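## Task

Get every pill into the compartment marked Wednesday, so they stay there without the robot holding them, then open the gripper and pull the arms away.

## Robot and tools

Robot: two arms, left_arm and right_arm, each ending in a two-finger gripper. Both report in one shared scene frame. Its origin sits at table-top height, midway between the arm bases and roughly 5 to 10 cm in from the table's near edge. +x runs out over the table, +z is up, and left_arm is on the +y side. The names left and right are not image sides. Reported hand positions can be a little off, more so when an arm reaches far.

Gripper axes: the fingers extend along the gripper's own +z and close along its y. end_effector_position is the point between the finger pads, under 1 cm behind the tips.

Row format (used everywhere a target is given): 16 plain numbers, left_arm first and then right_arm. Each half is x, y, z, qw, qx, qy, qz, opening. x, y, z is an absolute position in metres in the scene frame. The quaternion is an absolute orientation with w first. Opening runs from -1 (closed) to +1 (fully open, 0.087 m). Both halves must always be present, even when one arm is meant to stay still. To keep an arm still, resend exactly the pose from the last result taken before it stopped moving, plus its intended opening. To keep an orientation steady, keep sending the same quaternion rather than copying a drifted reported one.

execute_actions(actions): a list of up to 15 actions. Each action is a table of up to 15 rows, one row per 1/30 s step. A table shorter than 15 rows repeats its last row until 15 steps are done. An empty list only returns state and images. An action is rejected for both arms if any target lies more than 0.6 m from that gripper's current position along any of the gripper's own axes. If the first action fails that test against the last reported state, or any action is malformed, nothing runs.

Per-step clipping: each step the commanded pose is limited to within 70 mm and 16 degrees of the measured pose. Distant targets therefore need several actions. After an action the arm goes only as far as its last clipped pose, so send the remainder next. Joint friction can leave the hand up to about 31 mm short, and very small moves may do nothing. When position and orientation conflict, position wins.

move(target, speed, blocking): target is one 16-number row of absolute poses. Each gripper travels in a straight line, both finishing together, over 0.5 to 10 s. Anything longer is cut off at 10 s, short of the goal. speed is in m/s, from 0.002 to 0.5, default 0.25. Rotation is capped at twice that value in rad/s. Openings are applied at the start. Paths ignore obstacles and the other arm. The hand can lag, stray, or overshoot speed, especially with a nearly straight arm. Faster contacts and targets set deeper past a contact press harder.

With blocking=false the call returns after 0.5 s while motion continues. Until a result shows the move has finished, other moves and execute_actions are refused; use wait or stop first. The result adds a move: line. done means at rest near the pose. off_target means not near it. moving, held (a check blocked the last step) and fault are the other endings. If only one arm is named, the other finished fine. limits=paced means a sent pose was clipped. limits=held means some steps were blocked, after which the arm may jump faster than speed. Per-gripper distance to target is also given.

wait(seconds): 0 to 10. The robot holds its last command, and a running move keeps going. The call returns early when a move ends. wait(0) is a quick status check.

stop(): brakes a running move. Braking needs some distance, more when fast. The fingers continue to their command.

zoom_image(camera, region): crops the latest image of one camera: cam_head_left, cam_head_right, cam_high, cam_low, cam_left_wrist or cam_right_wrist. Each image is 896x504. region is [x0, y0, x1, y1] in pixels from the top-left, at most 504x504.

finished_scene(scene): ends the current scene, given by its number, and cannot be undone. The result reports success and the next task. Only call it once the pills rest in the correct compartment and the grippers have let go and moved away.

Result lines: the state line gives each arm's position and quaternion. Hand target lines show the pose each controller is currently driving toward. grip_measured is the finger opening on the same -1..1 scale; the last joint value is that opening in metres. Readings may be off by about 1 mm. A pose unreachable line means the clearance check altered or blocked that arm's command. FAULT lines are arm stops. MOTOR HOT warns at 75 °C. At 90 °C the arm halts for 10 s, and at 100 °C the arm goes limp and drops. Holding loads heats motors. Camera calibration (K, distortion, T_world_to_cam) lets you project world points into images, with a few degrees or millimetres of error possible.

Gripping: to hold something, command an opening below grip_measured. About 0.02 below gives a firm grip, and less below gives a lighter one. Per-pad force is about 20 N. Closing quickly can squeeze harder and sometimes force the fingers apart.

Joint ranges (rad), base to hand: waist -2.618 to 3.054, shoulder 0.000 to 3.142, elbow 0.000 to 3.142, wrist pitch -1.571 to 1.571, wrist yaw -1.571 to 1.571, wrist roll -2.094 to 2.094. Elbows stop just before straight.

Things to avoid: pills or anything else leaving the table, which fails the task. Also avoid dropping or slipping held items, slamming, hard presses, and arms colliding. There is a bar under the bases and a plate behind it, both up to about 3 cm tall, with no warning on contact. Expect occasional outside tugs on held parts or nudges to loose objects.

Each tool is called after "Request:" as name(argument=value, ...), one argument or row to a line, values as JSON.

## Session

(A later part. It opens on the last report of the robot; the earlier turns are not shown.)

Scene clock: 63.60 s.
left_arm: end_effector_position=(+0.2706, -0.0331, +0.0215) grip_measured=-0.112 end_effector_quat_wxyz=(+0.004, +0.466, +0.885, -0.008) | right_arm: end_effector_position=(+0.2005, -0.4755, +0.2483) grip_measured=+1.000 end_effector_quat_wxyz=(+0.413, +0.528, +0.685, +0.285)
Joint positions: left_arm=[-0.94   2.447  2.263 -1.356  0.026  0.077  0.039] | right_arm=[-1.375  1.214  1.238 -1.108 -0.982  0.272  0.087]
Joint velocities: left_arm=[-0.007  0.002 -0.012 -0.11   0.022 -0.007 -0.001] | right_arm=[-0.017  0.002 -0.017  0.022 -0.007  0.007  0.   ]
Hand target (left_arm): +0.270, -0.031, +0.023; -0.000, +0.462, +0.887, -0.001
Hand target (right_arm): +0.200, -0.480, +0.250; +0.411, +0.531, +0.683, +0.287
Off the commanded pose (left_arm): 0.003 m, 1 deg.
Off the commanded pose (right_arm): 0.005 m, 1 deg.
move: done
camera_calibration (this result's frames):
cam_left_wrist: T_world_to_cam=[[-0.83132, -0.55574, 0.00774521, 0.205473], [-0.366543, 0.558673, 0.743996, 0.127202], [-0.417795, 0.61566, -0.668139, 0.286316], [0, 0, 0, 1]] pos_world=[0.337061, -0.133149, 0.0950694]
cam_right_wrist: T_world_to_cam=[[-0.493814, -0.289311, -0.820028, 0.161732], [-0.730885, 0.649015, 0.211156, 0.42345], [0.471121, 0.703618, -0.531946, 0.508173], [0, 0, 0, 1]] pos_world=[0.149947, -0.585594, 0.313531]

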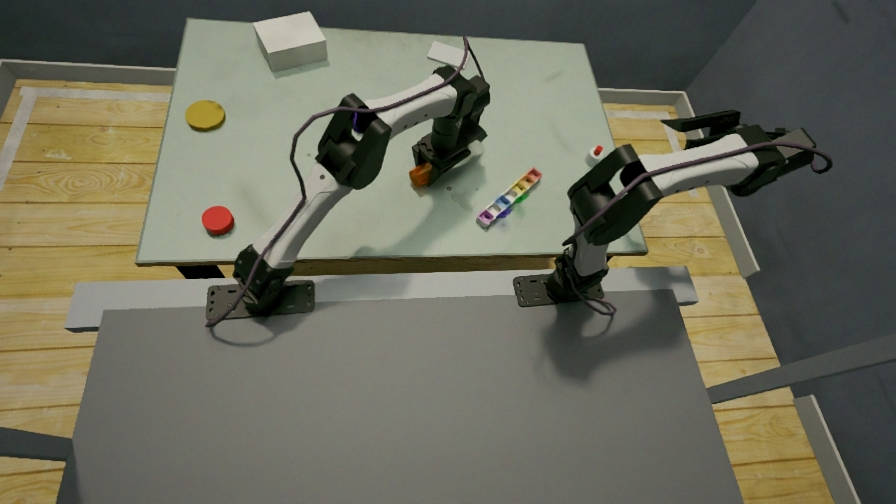

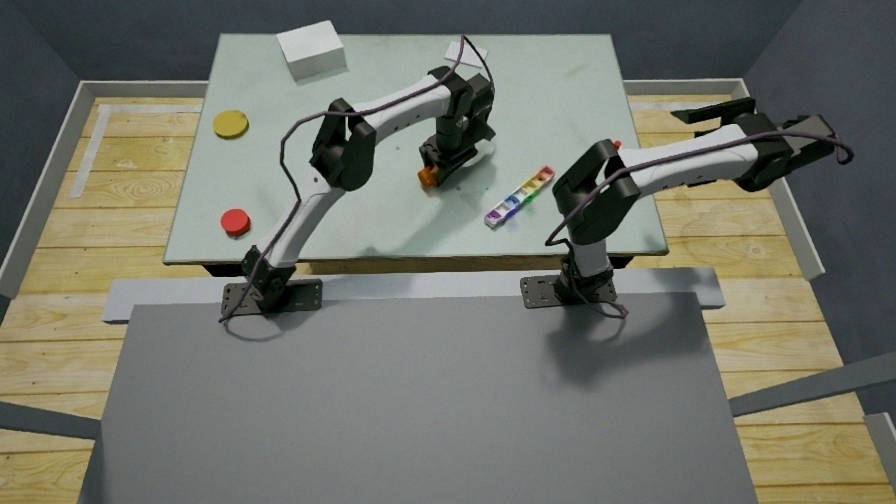

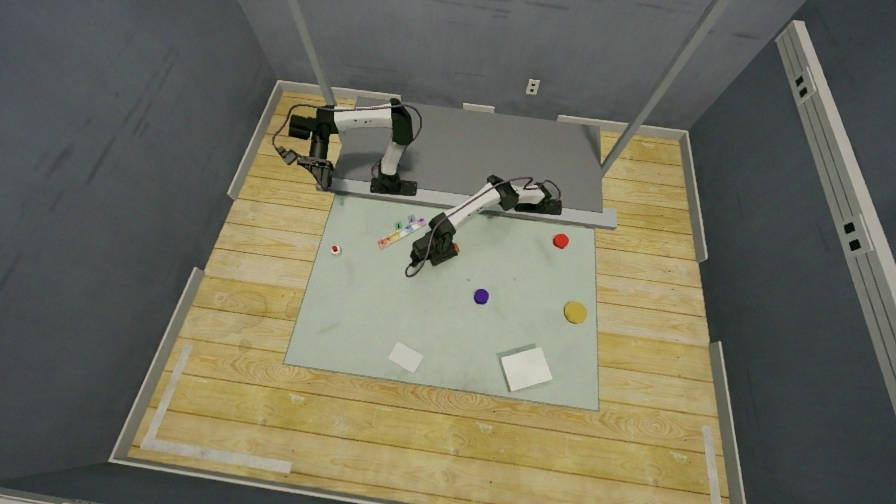

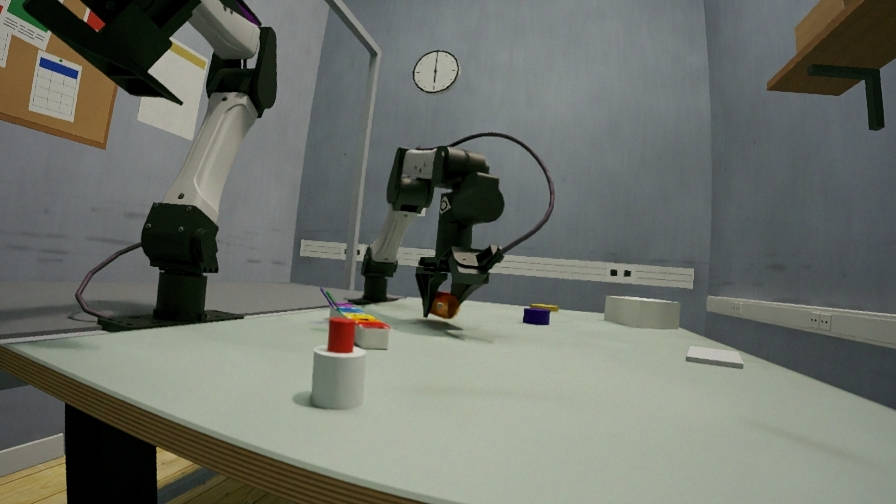

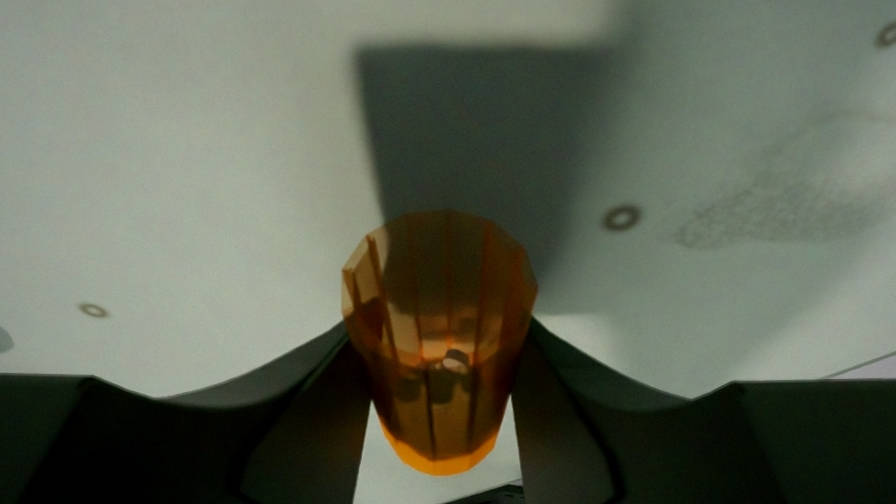

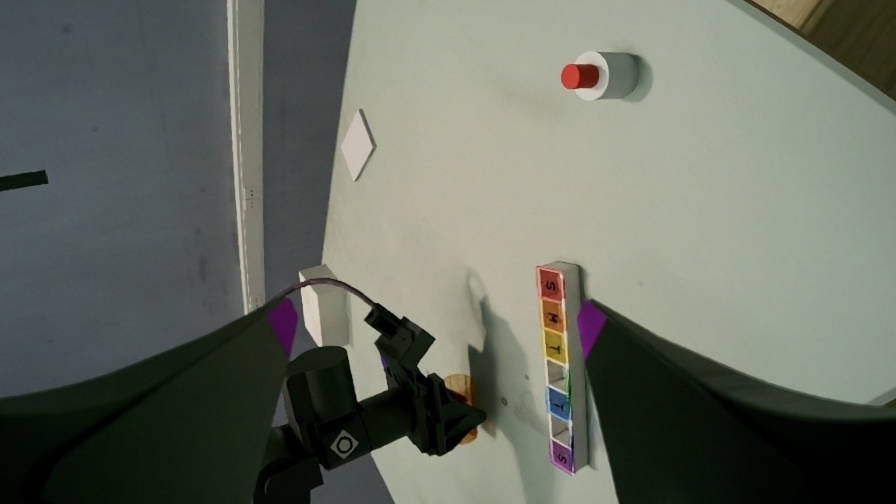

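Request:
move(
  target=[0.27,-0.03,0.013,0,0.462,0.887,0,-0.135,0.2,-0.48,0.25,0.411,0.531,0.683,0.287,1],
  speed=0.01,
)

Request:
move(
  target=[0.27,-0.03,0.03,0,0.462,0.887,0,0.2,0.2,-0.48,0.25,0.411,0.531,0.683,0.287,1],
  speed=0.015,
)

Request:
move(
  target=[0.27,-0.033,0.03,0.34,0.427,0.82,-0.177,0.2,0.2,-0.48,0.25,0.411,0.531,0.683,0.287,1],
  speed=0.12,
)

Request:
zoom_image(
  camera="cam_low",
  region=[360, 220, 520, 350],
)

Scene clock: 67.60 s.
left_arm: end_effector_position=(+0.2690, -0.0307, +0.0183) grip_measured=-0.112 end_effector_quat_wxyz=(-0.001, +0.465, +0.885, -0.005) | right_arm: end_effector_position=(+0.2005, -0.4755, +0.2483) grip_measured=+1.000 end_effector_quat_wxyz=(+0.413, +0.528, +0.685, +0.285)
Joint positions: left_arm=[-0.94   2.447  2.248 -1.353  0.024  0.075  0.039] | right_arm=[-1.375  1.214  1.238 -1.108 -0.982  0.272  0.087]
Joint velocities: left_arm=[-0.012 -0.007  0.022  0.051 -0.037 -0.007 -0.001] | right_arm=[-0.012 -0.022  0.007  0.037  0.051 -0.022  0.   ]
Hand target (left_arm): +0.270, -0.030, +0.013; -0.000, +0.462, +0.887, -0.000
Hand target (right_arm): +0.200, -0.480, +0.250; +0.411, +0.531, +0.683, +0.287
Off the commanded pose (left_arm): 0.005 m, 1 deg.
Off the commanded pose (right_arm): 0.005 m, 1 deg.
move: done
camera_calibration (this result's frames):
cam_left_wrist: T_world_to_cam=[[-0.830112, -0.557554, 0.00689579, 0.205184], [-0.363249, 0.550122, 0.751941, 0.126439], [-0.423041, 0.621691, -0.659194, 0.283433], [0, 0, 0, 1]] pos_world=[0.336158, -0.131364, 0.0903478]
cam_right_wrist: T_world_to_cam=[[-0.493814, -0.289311, -0.820028, 0.161732], [-0.730885, 0.649015, 0.211156, 0.42345], [0.471121, 0.703618, -0.531946, 0.508173], [0, 0, 0, 1]] pos_world=[0.149947, -0.585594, 0.313531]

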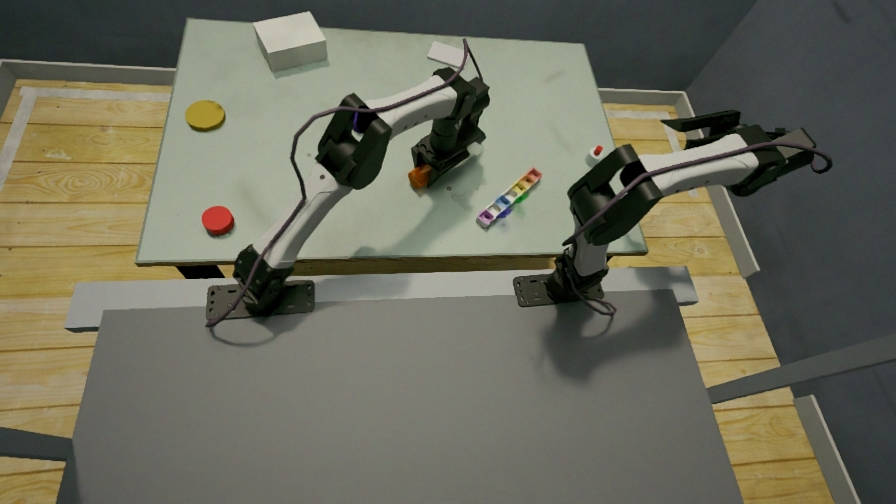

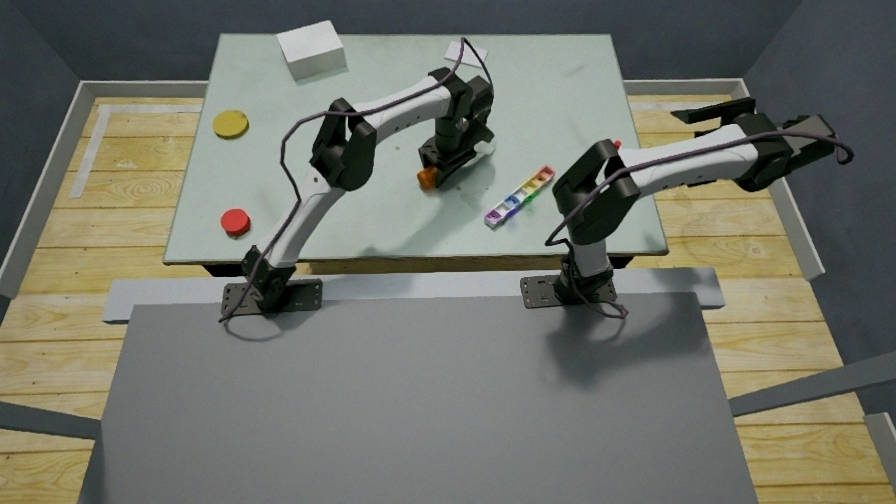

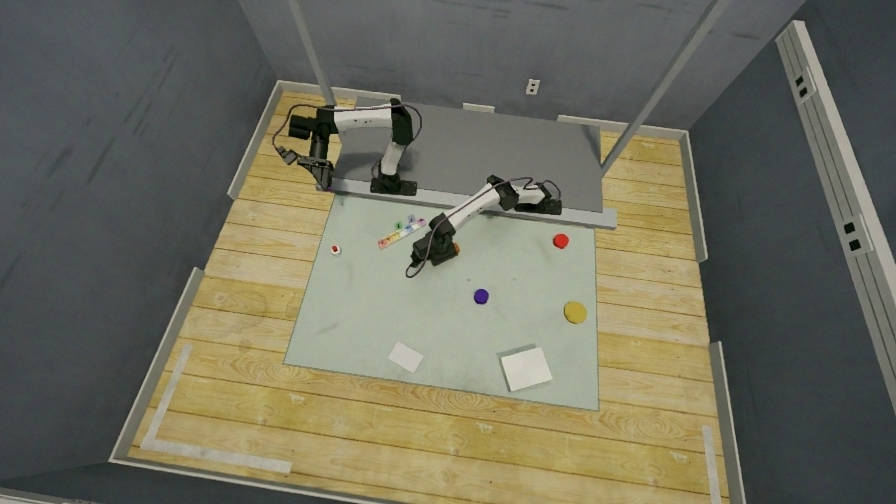

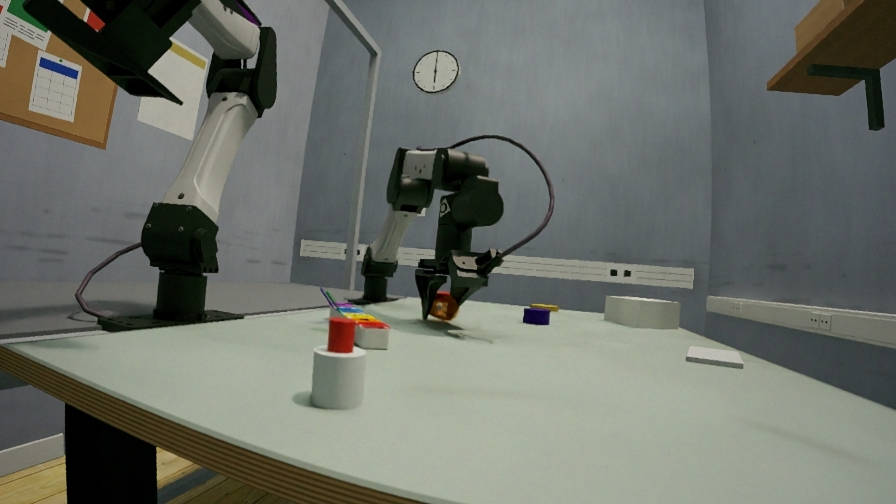

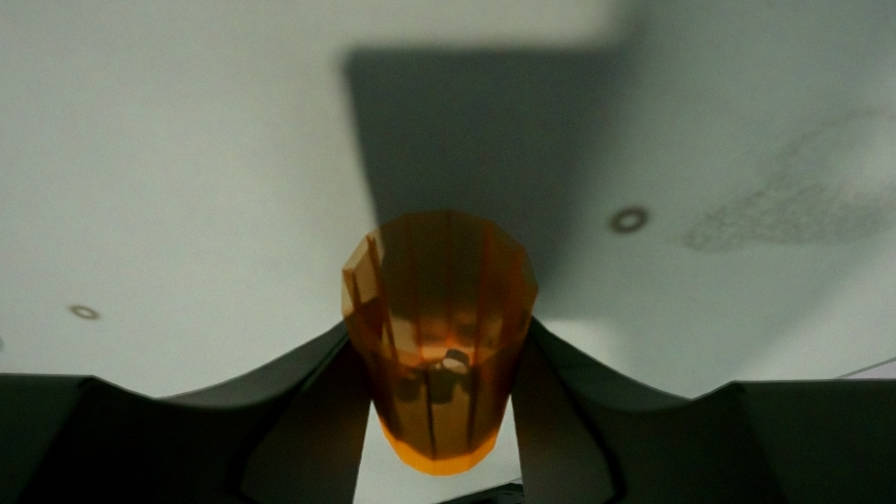

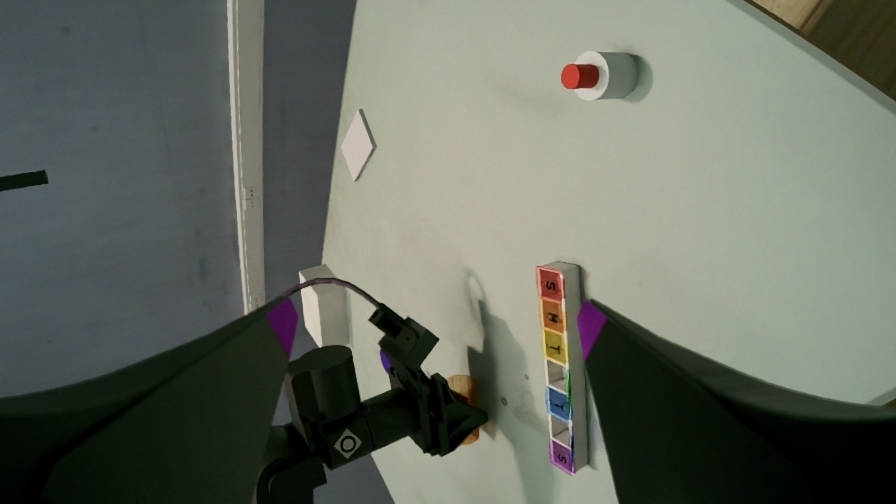

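Scene clock: 68.63 s.
left_arm: end_effector_position=(+0.2703, -0.0324, +0.0279) grip_measured=+0.200 end_effector_quat_wxyz=(+0.004, +0.465, +0.885, -0.007) | right_arm: end_effector_position=(+0.2005, -0.4755, +0.2483) grip_measured=+1.000 end_effector_quat_wxyz=(+0.413, +0.528, +0.685, +0.285)
Joint positions: left_arm=[-0.94   2.447  2.288 -1.383  0.023  0.075  0.052] | right_arm=[-1.375  1.214  1.238 -1.108 -0.982  0.272  0.087]
Joint velocities: left_arm=[-0.012 -0.002  0.007 -0.081 -0.007  0.037 -0.001] | right_arm=[ 0.007 -0.002 -0.007  0.051 -0.037  0.11   0.   ]
Hand target (left_arm): +0.270, -0.030, +0.030; +0.000, +0.462, +0.887, -0.000
Hand target (right_arm): +0.200, -0.480, +0.250; +0.411, +0.531, +0.683, +0.287
Off the commanded pose (left_arm): 0.003 m, 1 deg.
Off the commanded pose (right_arm): 0.005 m, 1 deg.
move: done
camera_calibration (this result's frames):
cam_left_wrist: T_world_to_cam=[[-0.830236, -0.557384, 0.00562508, 0.205303], [-0.368226, 0.556001, 0.745166, 0.122282], [-0.418472, 0.616592, -0.666855, 0.290226], [0, 0, 0, 1]] pos_world=[0.336929, -0.132508, 0.101263]
cam_right_wrist: T_world_to_cam=[[-0.493814, -0.289311, -0.820028, 0.161732], [-0.730885, 0.649015, 0.211156, 0.42345], [0.471121, 0.703618, -0.531946, 0.508173], [0, 0, 0, 1]] pos_world=[0.149947, -0.585594, 0.313531]

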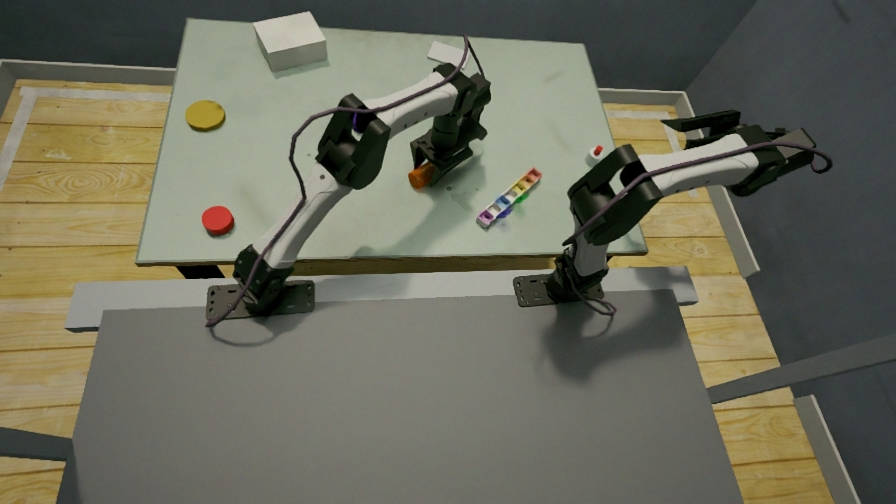

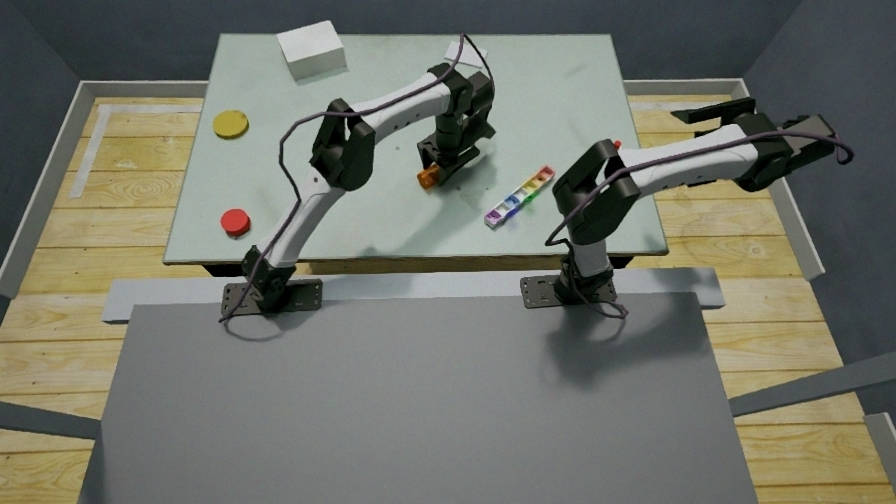

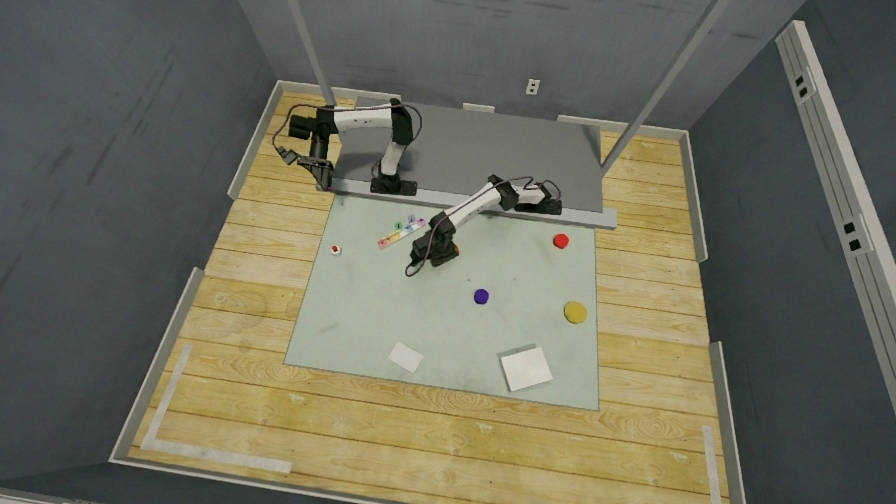

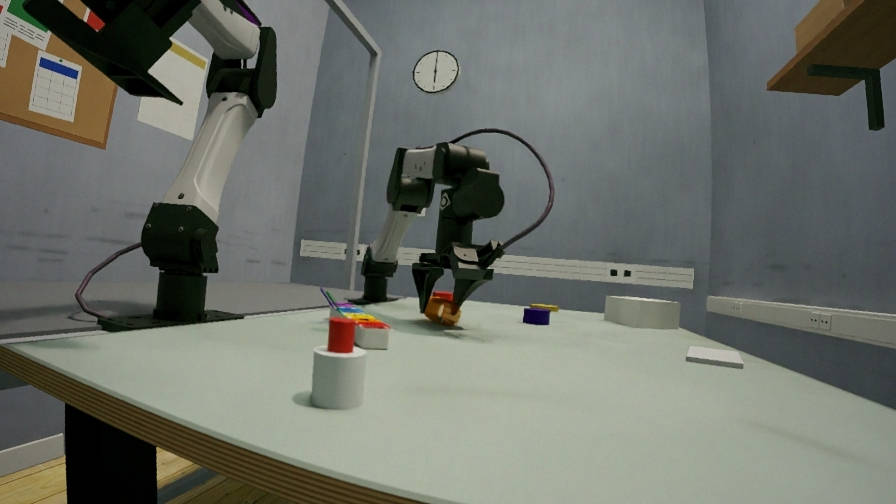

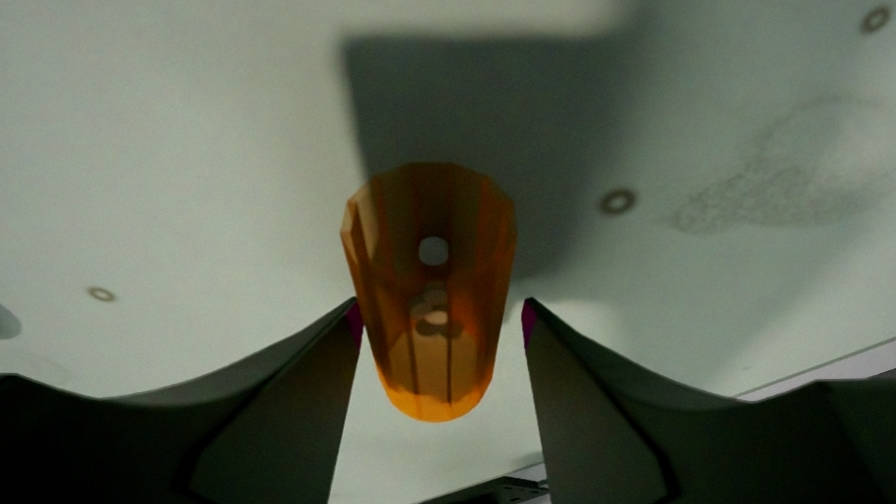

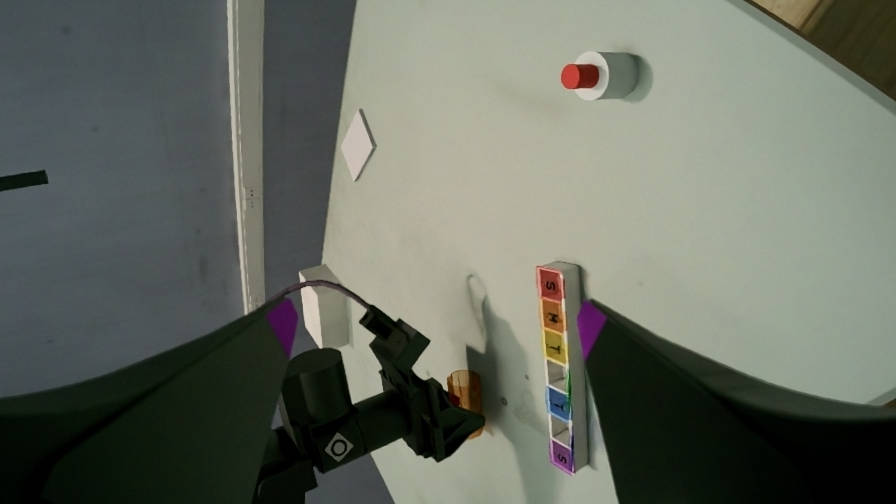

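Scene clock: 72.50 s.
left_arm: end_effector_position=(+0.2659, -0.0350, +0.0207) grip_measured=+0.200 end_effector_quat_wxyz=(+0.333, +0.434, +0.820, -0.165) | right_arm: end_effector_position=(+0.2005, -0.4755, +0.2483) grip_measured=+1.000 end_effector_quat_wxyz=(+0.413, +0.528, +0.685, +0.285)
Joint positions: left_arm=[-0.94   1.769  1.032 -0.054  0.048  0.055  0.052] | right_arm=[-1.375  1.214  1.238 -1.108 -0.982  0.272  0.087]
Joint velocities: left_arm=[-0.012 -0.002 -0.007  0.037 -0.007 -0.007 -0.   ] | right_arm=[ 0.027  0.012 -0.007 -0.007 -0.081  0.037  0.   ]
Hand target (left_arm): +0.270, -0.033, +0.026; +0.342, +0.425, +0.820, -0.171
Hand target (right_arm): +0.200, -0.480, +0.250; +0.411, +0.531, +0.683, +0.287
Off the commanded pose (left_arm): 0.010 m, 2 deg.
Off the commanded pose (right_arm): 0.005 m, 1 deg.
move: done
camera_calibration (this result's frames):
cam_left_wrist: T_world_to_cam=[[-0.826267, -0.56261, -0.027453, 0.199692], [-0.56254, 0.821705, 0.0913752, 0.202028], [-0.0288503, 0.0909438, -0.995438, 0.169967], [0, 0, 0, 1]] pos_world=[0.283551, -0.0691164, 0.156213]
cam_right_wrist: T_world_to_cam=[[-0.493814, -0.289311, -0.820028, 0.161732], [-0.730885, 0.649015, 0.211156, 0.42345], [0.471121, 0.703618, -0.531946, 0.508173], [0, 0, 0, 1]] pos_world=[0.149947, -0.585594, 0.313531]

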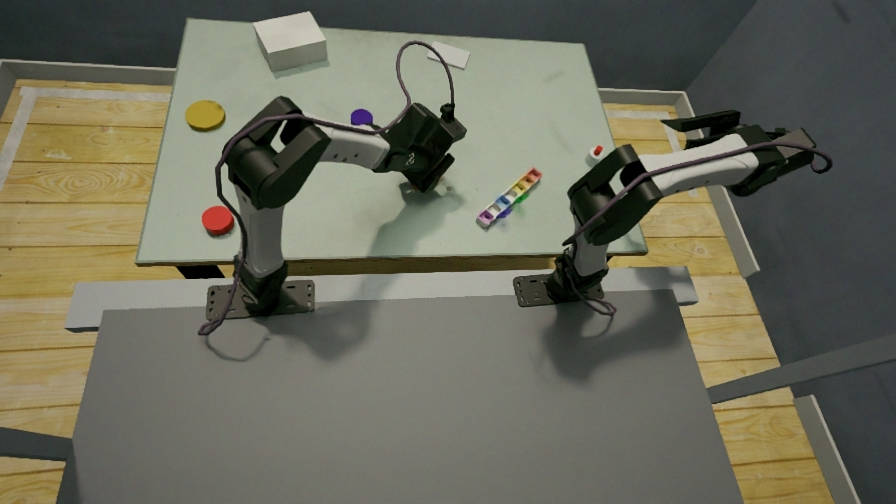

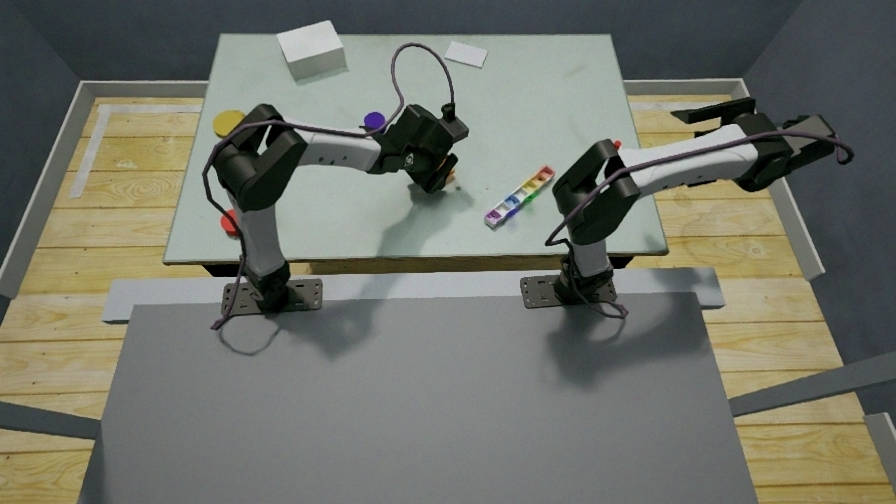

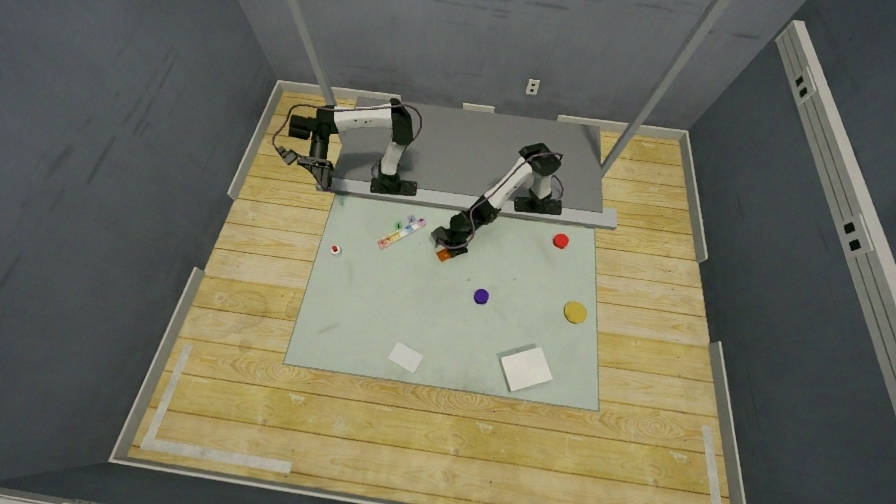

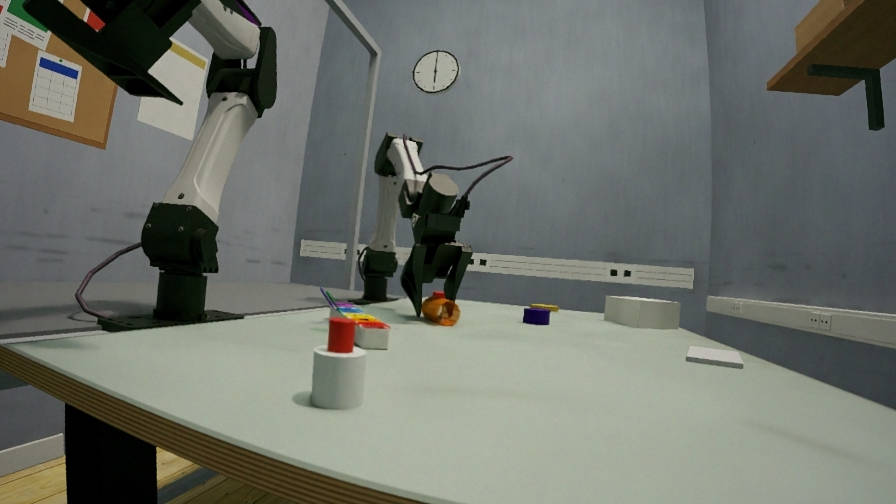

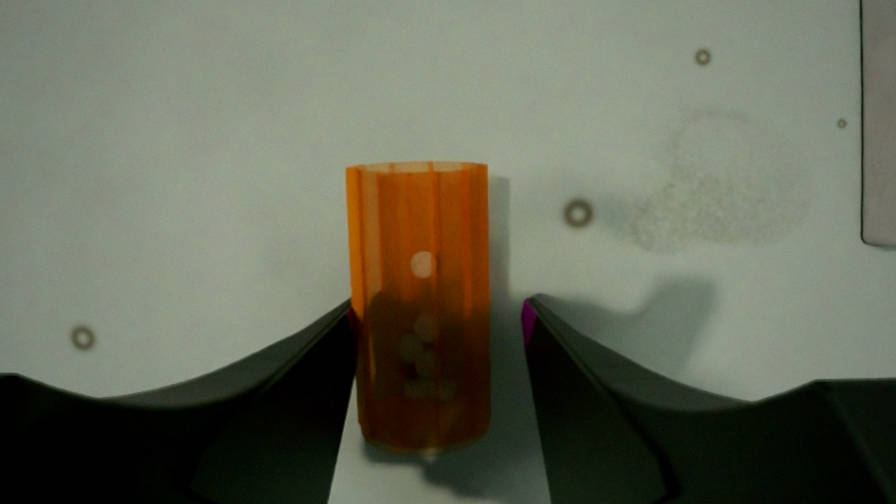

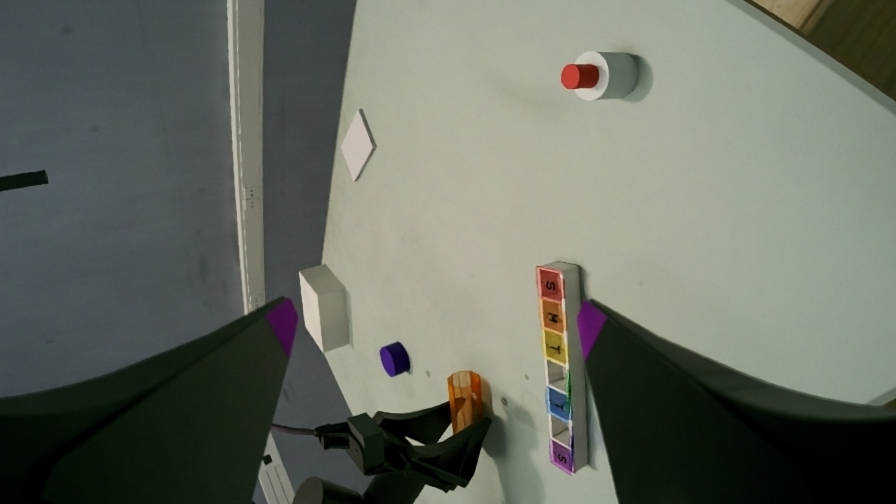

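Region (360, 220, 520, 350) of cam_low's 896x504 image, scaled by 3.150, with more detail than that image has; it fills the top 410 rows of this view, and the rest is white.

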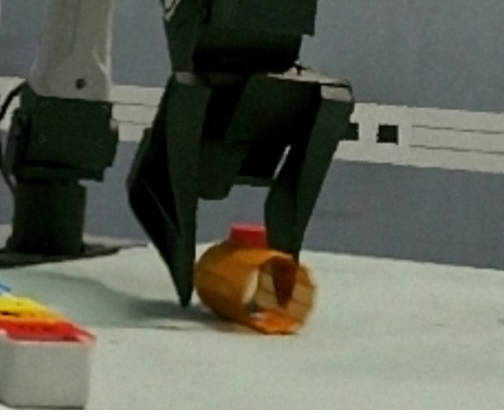

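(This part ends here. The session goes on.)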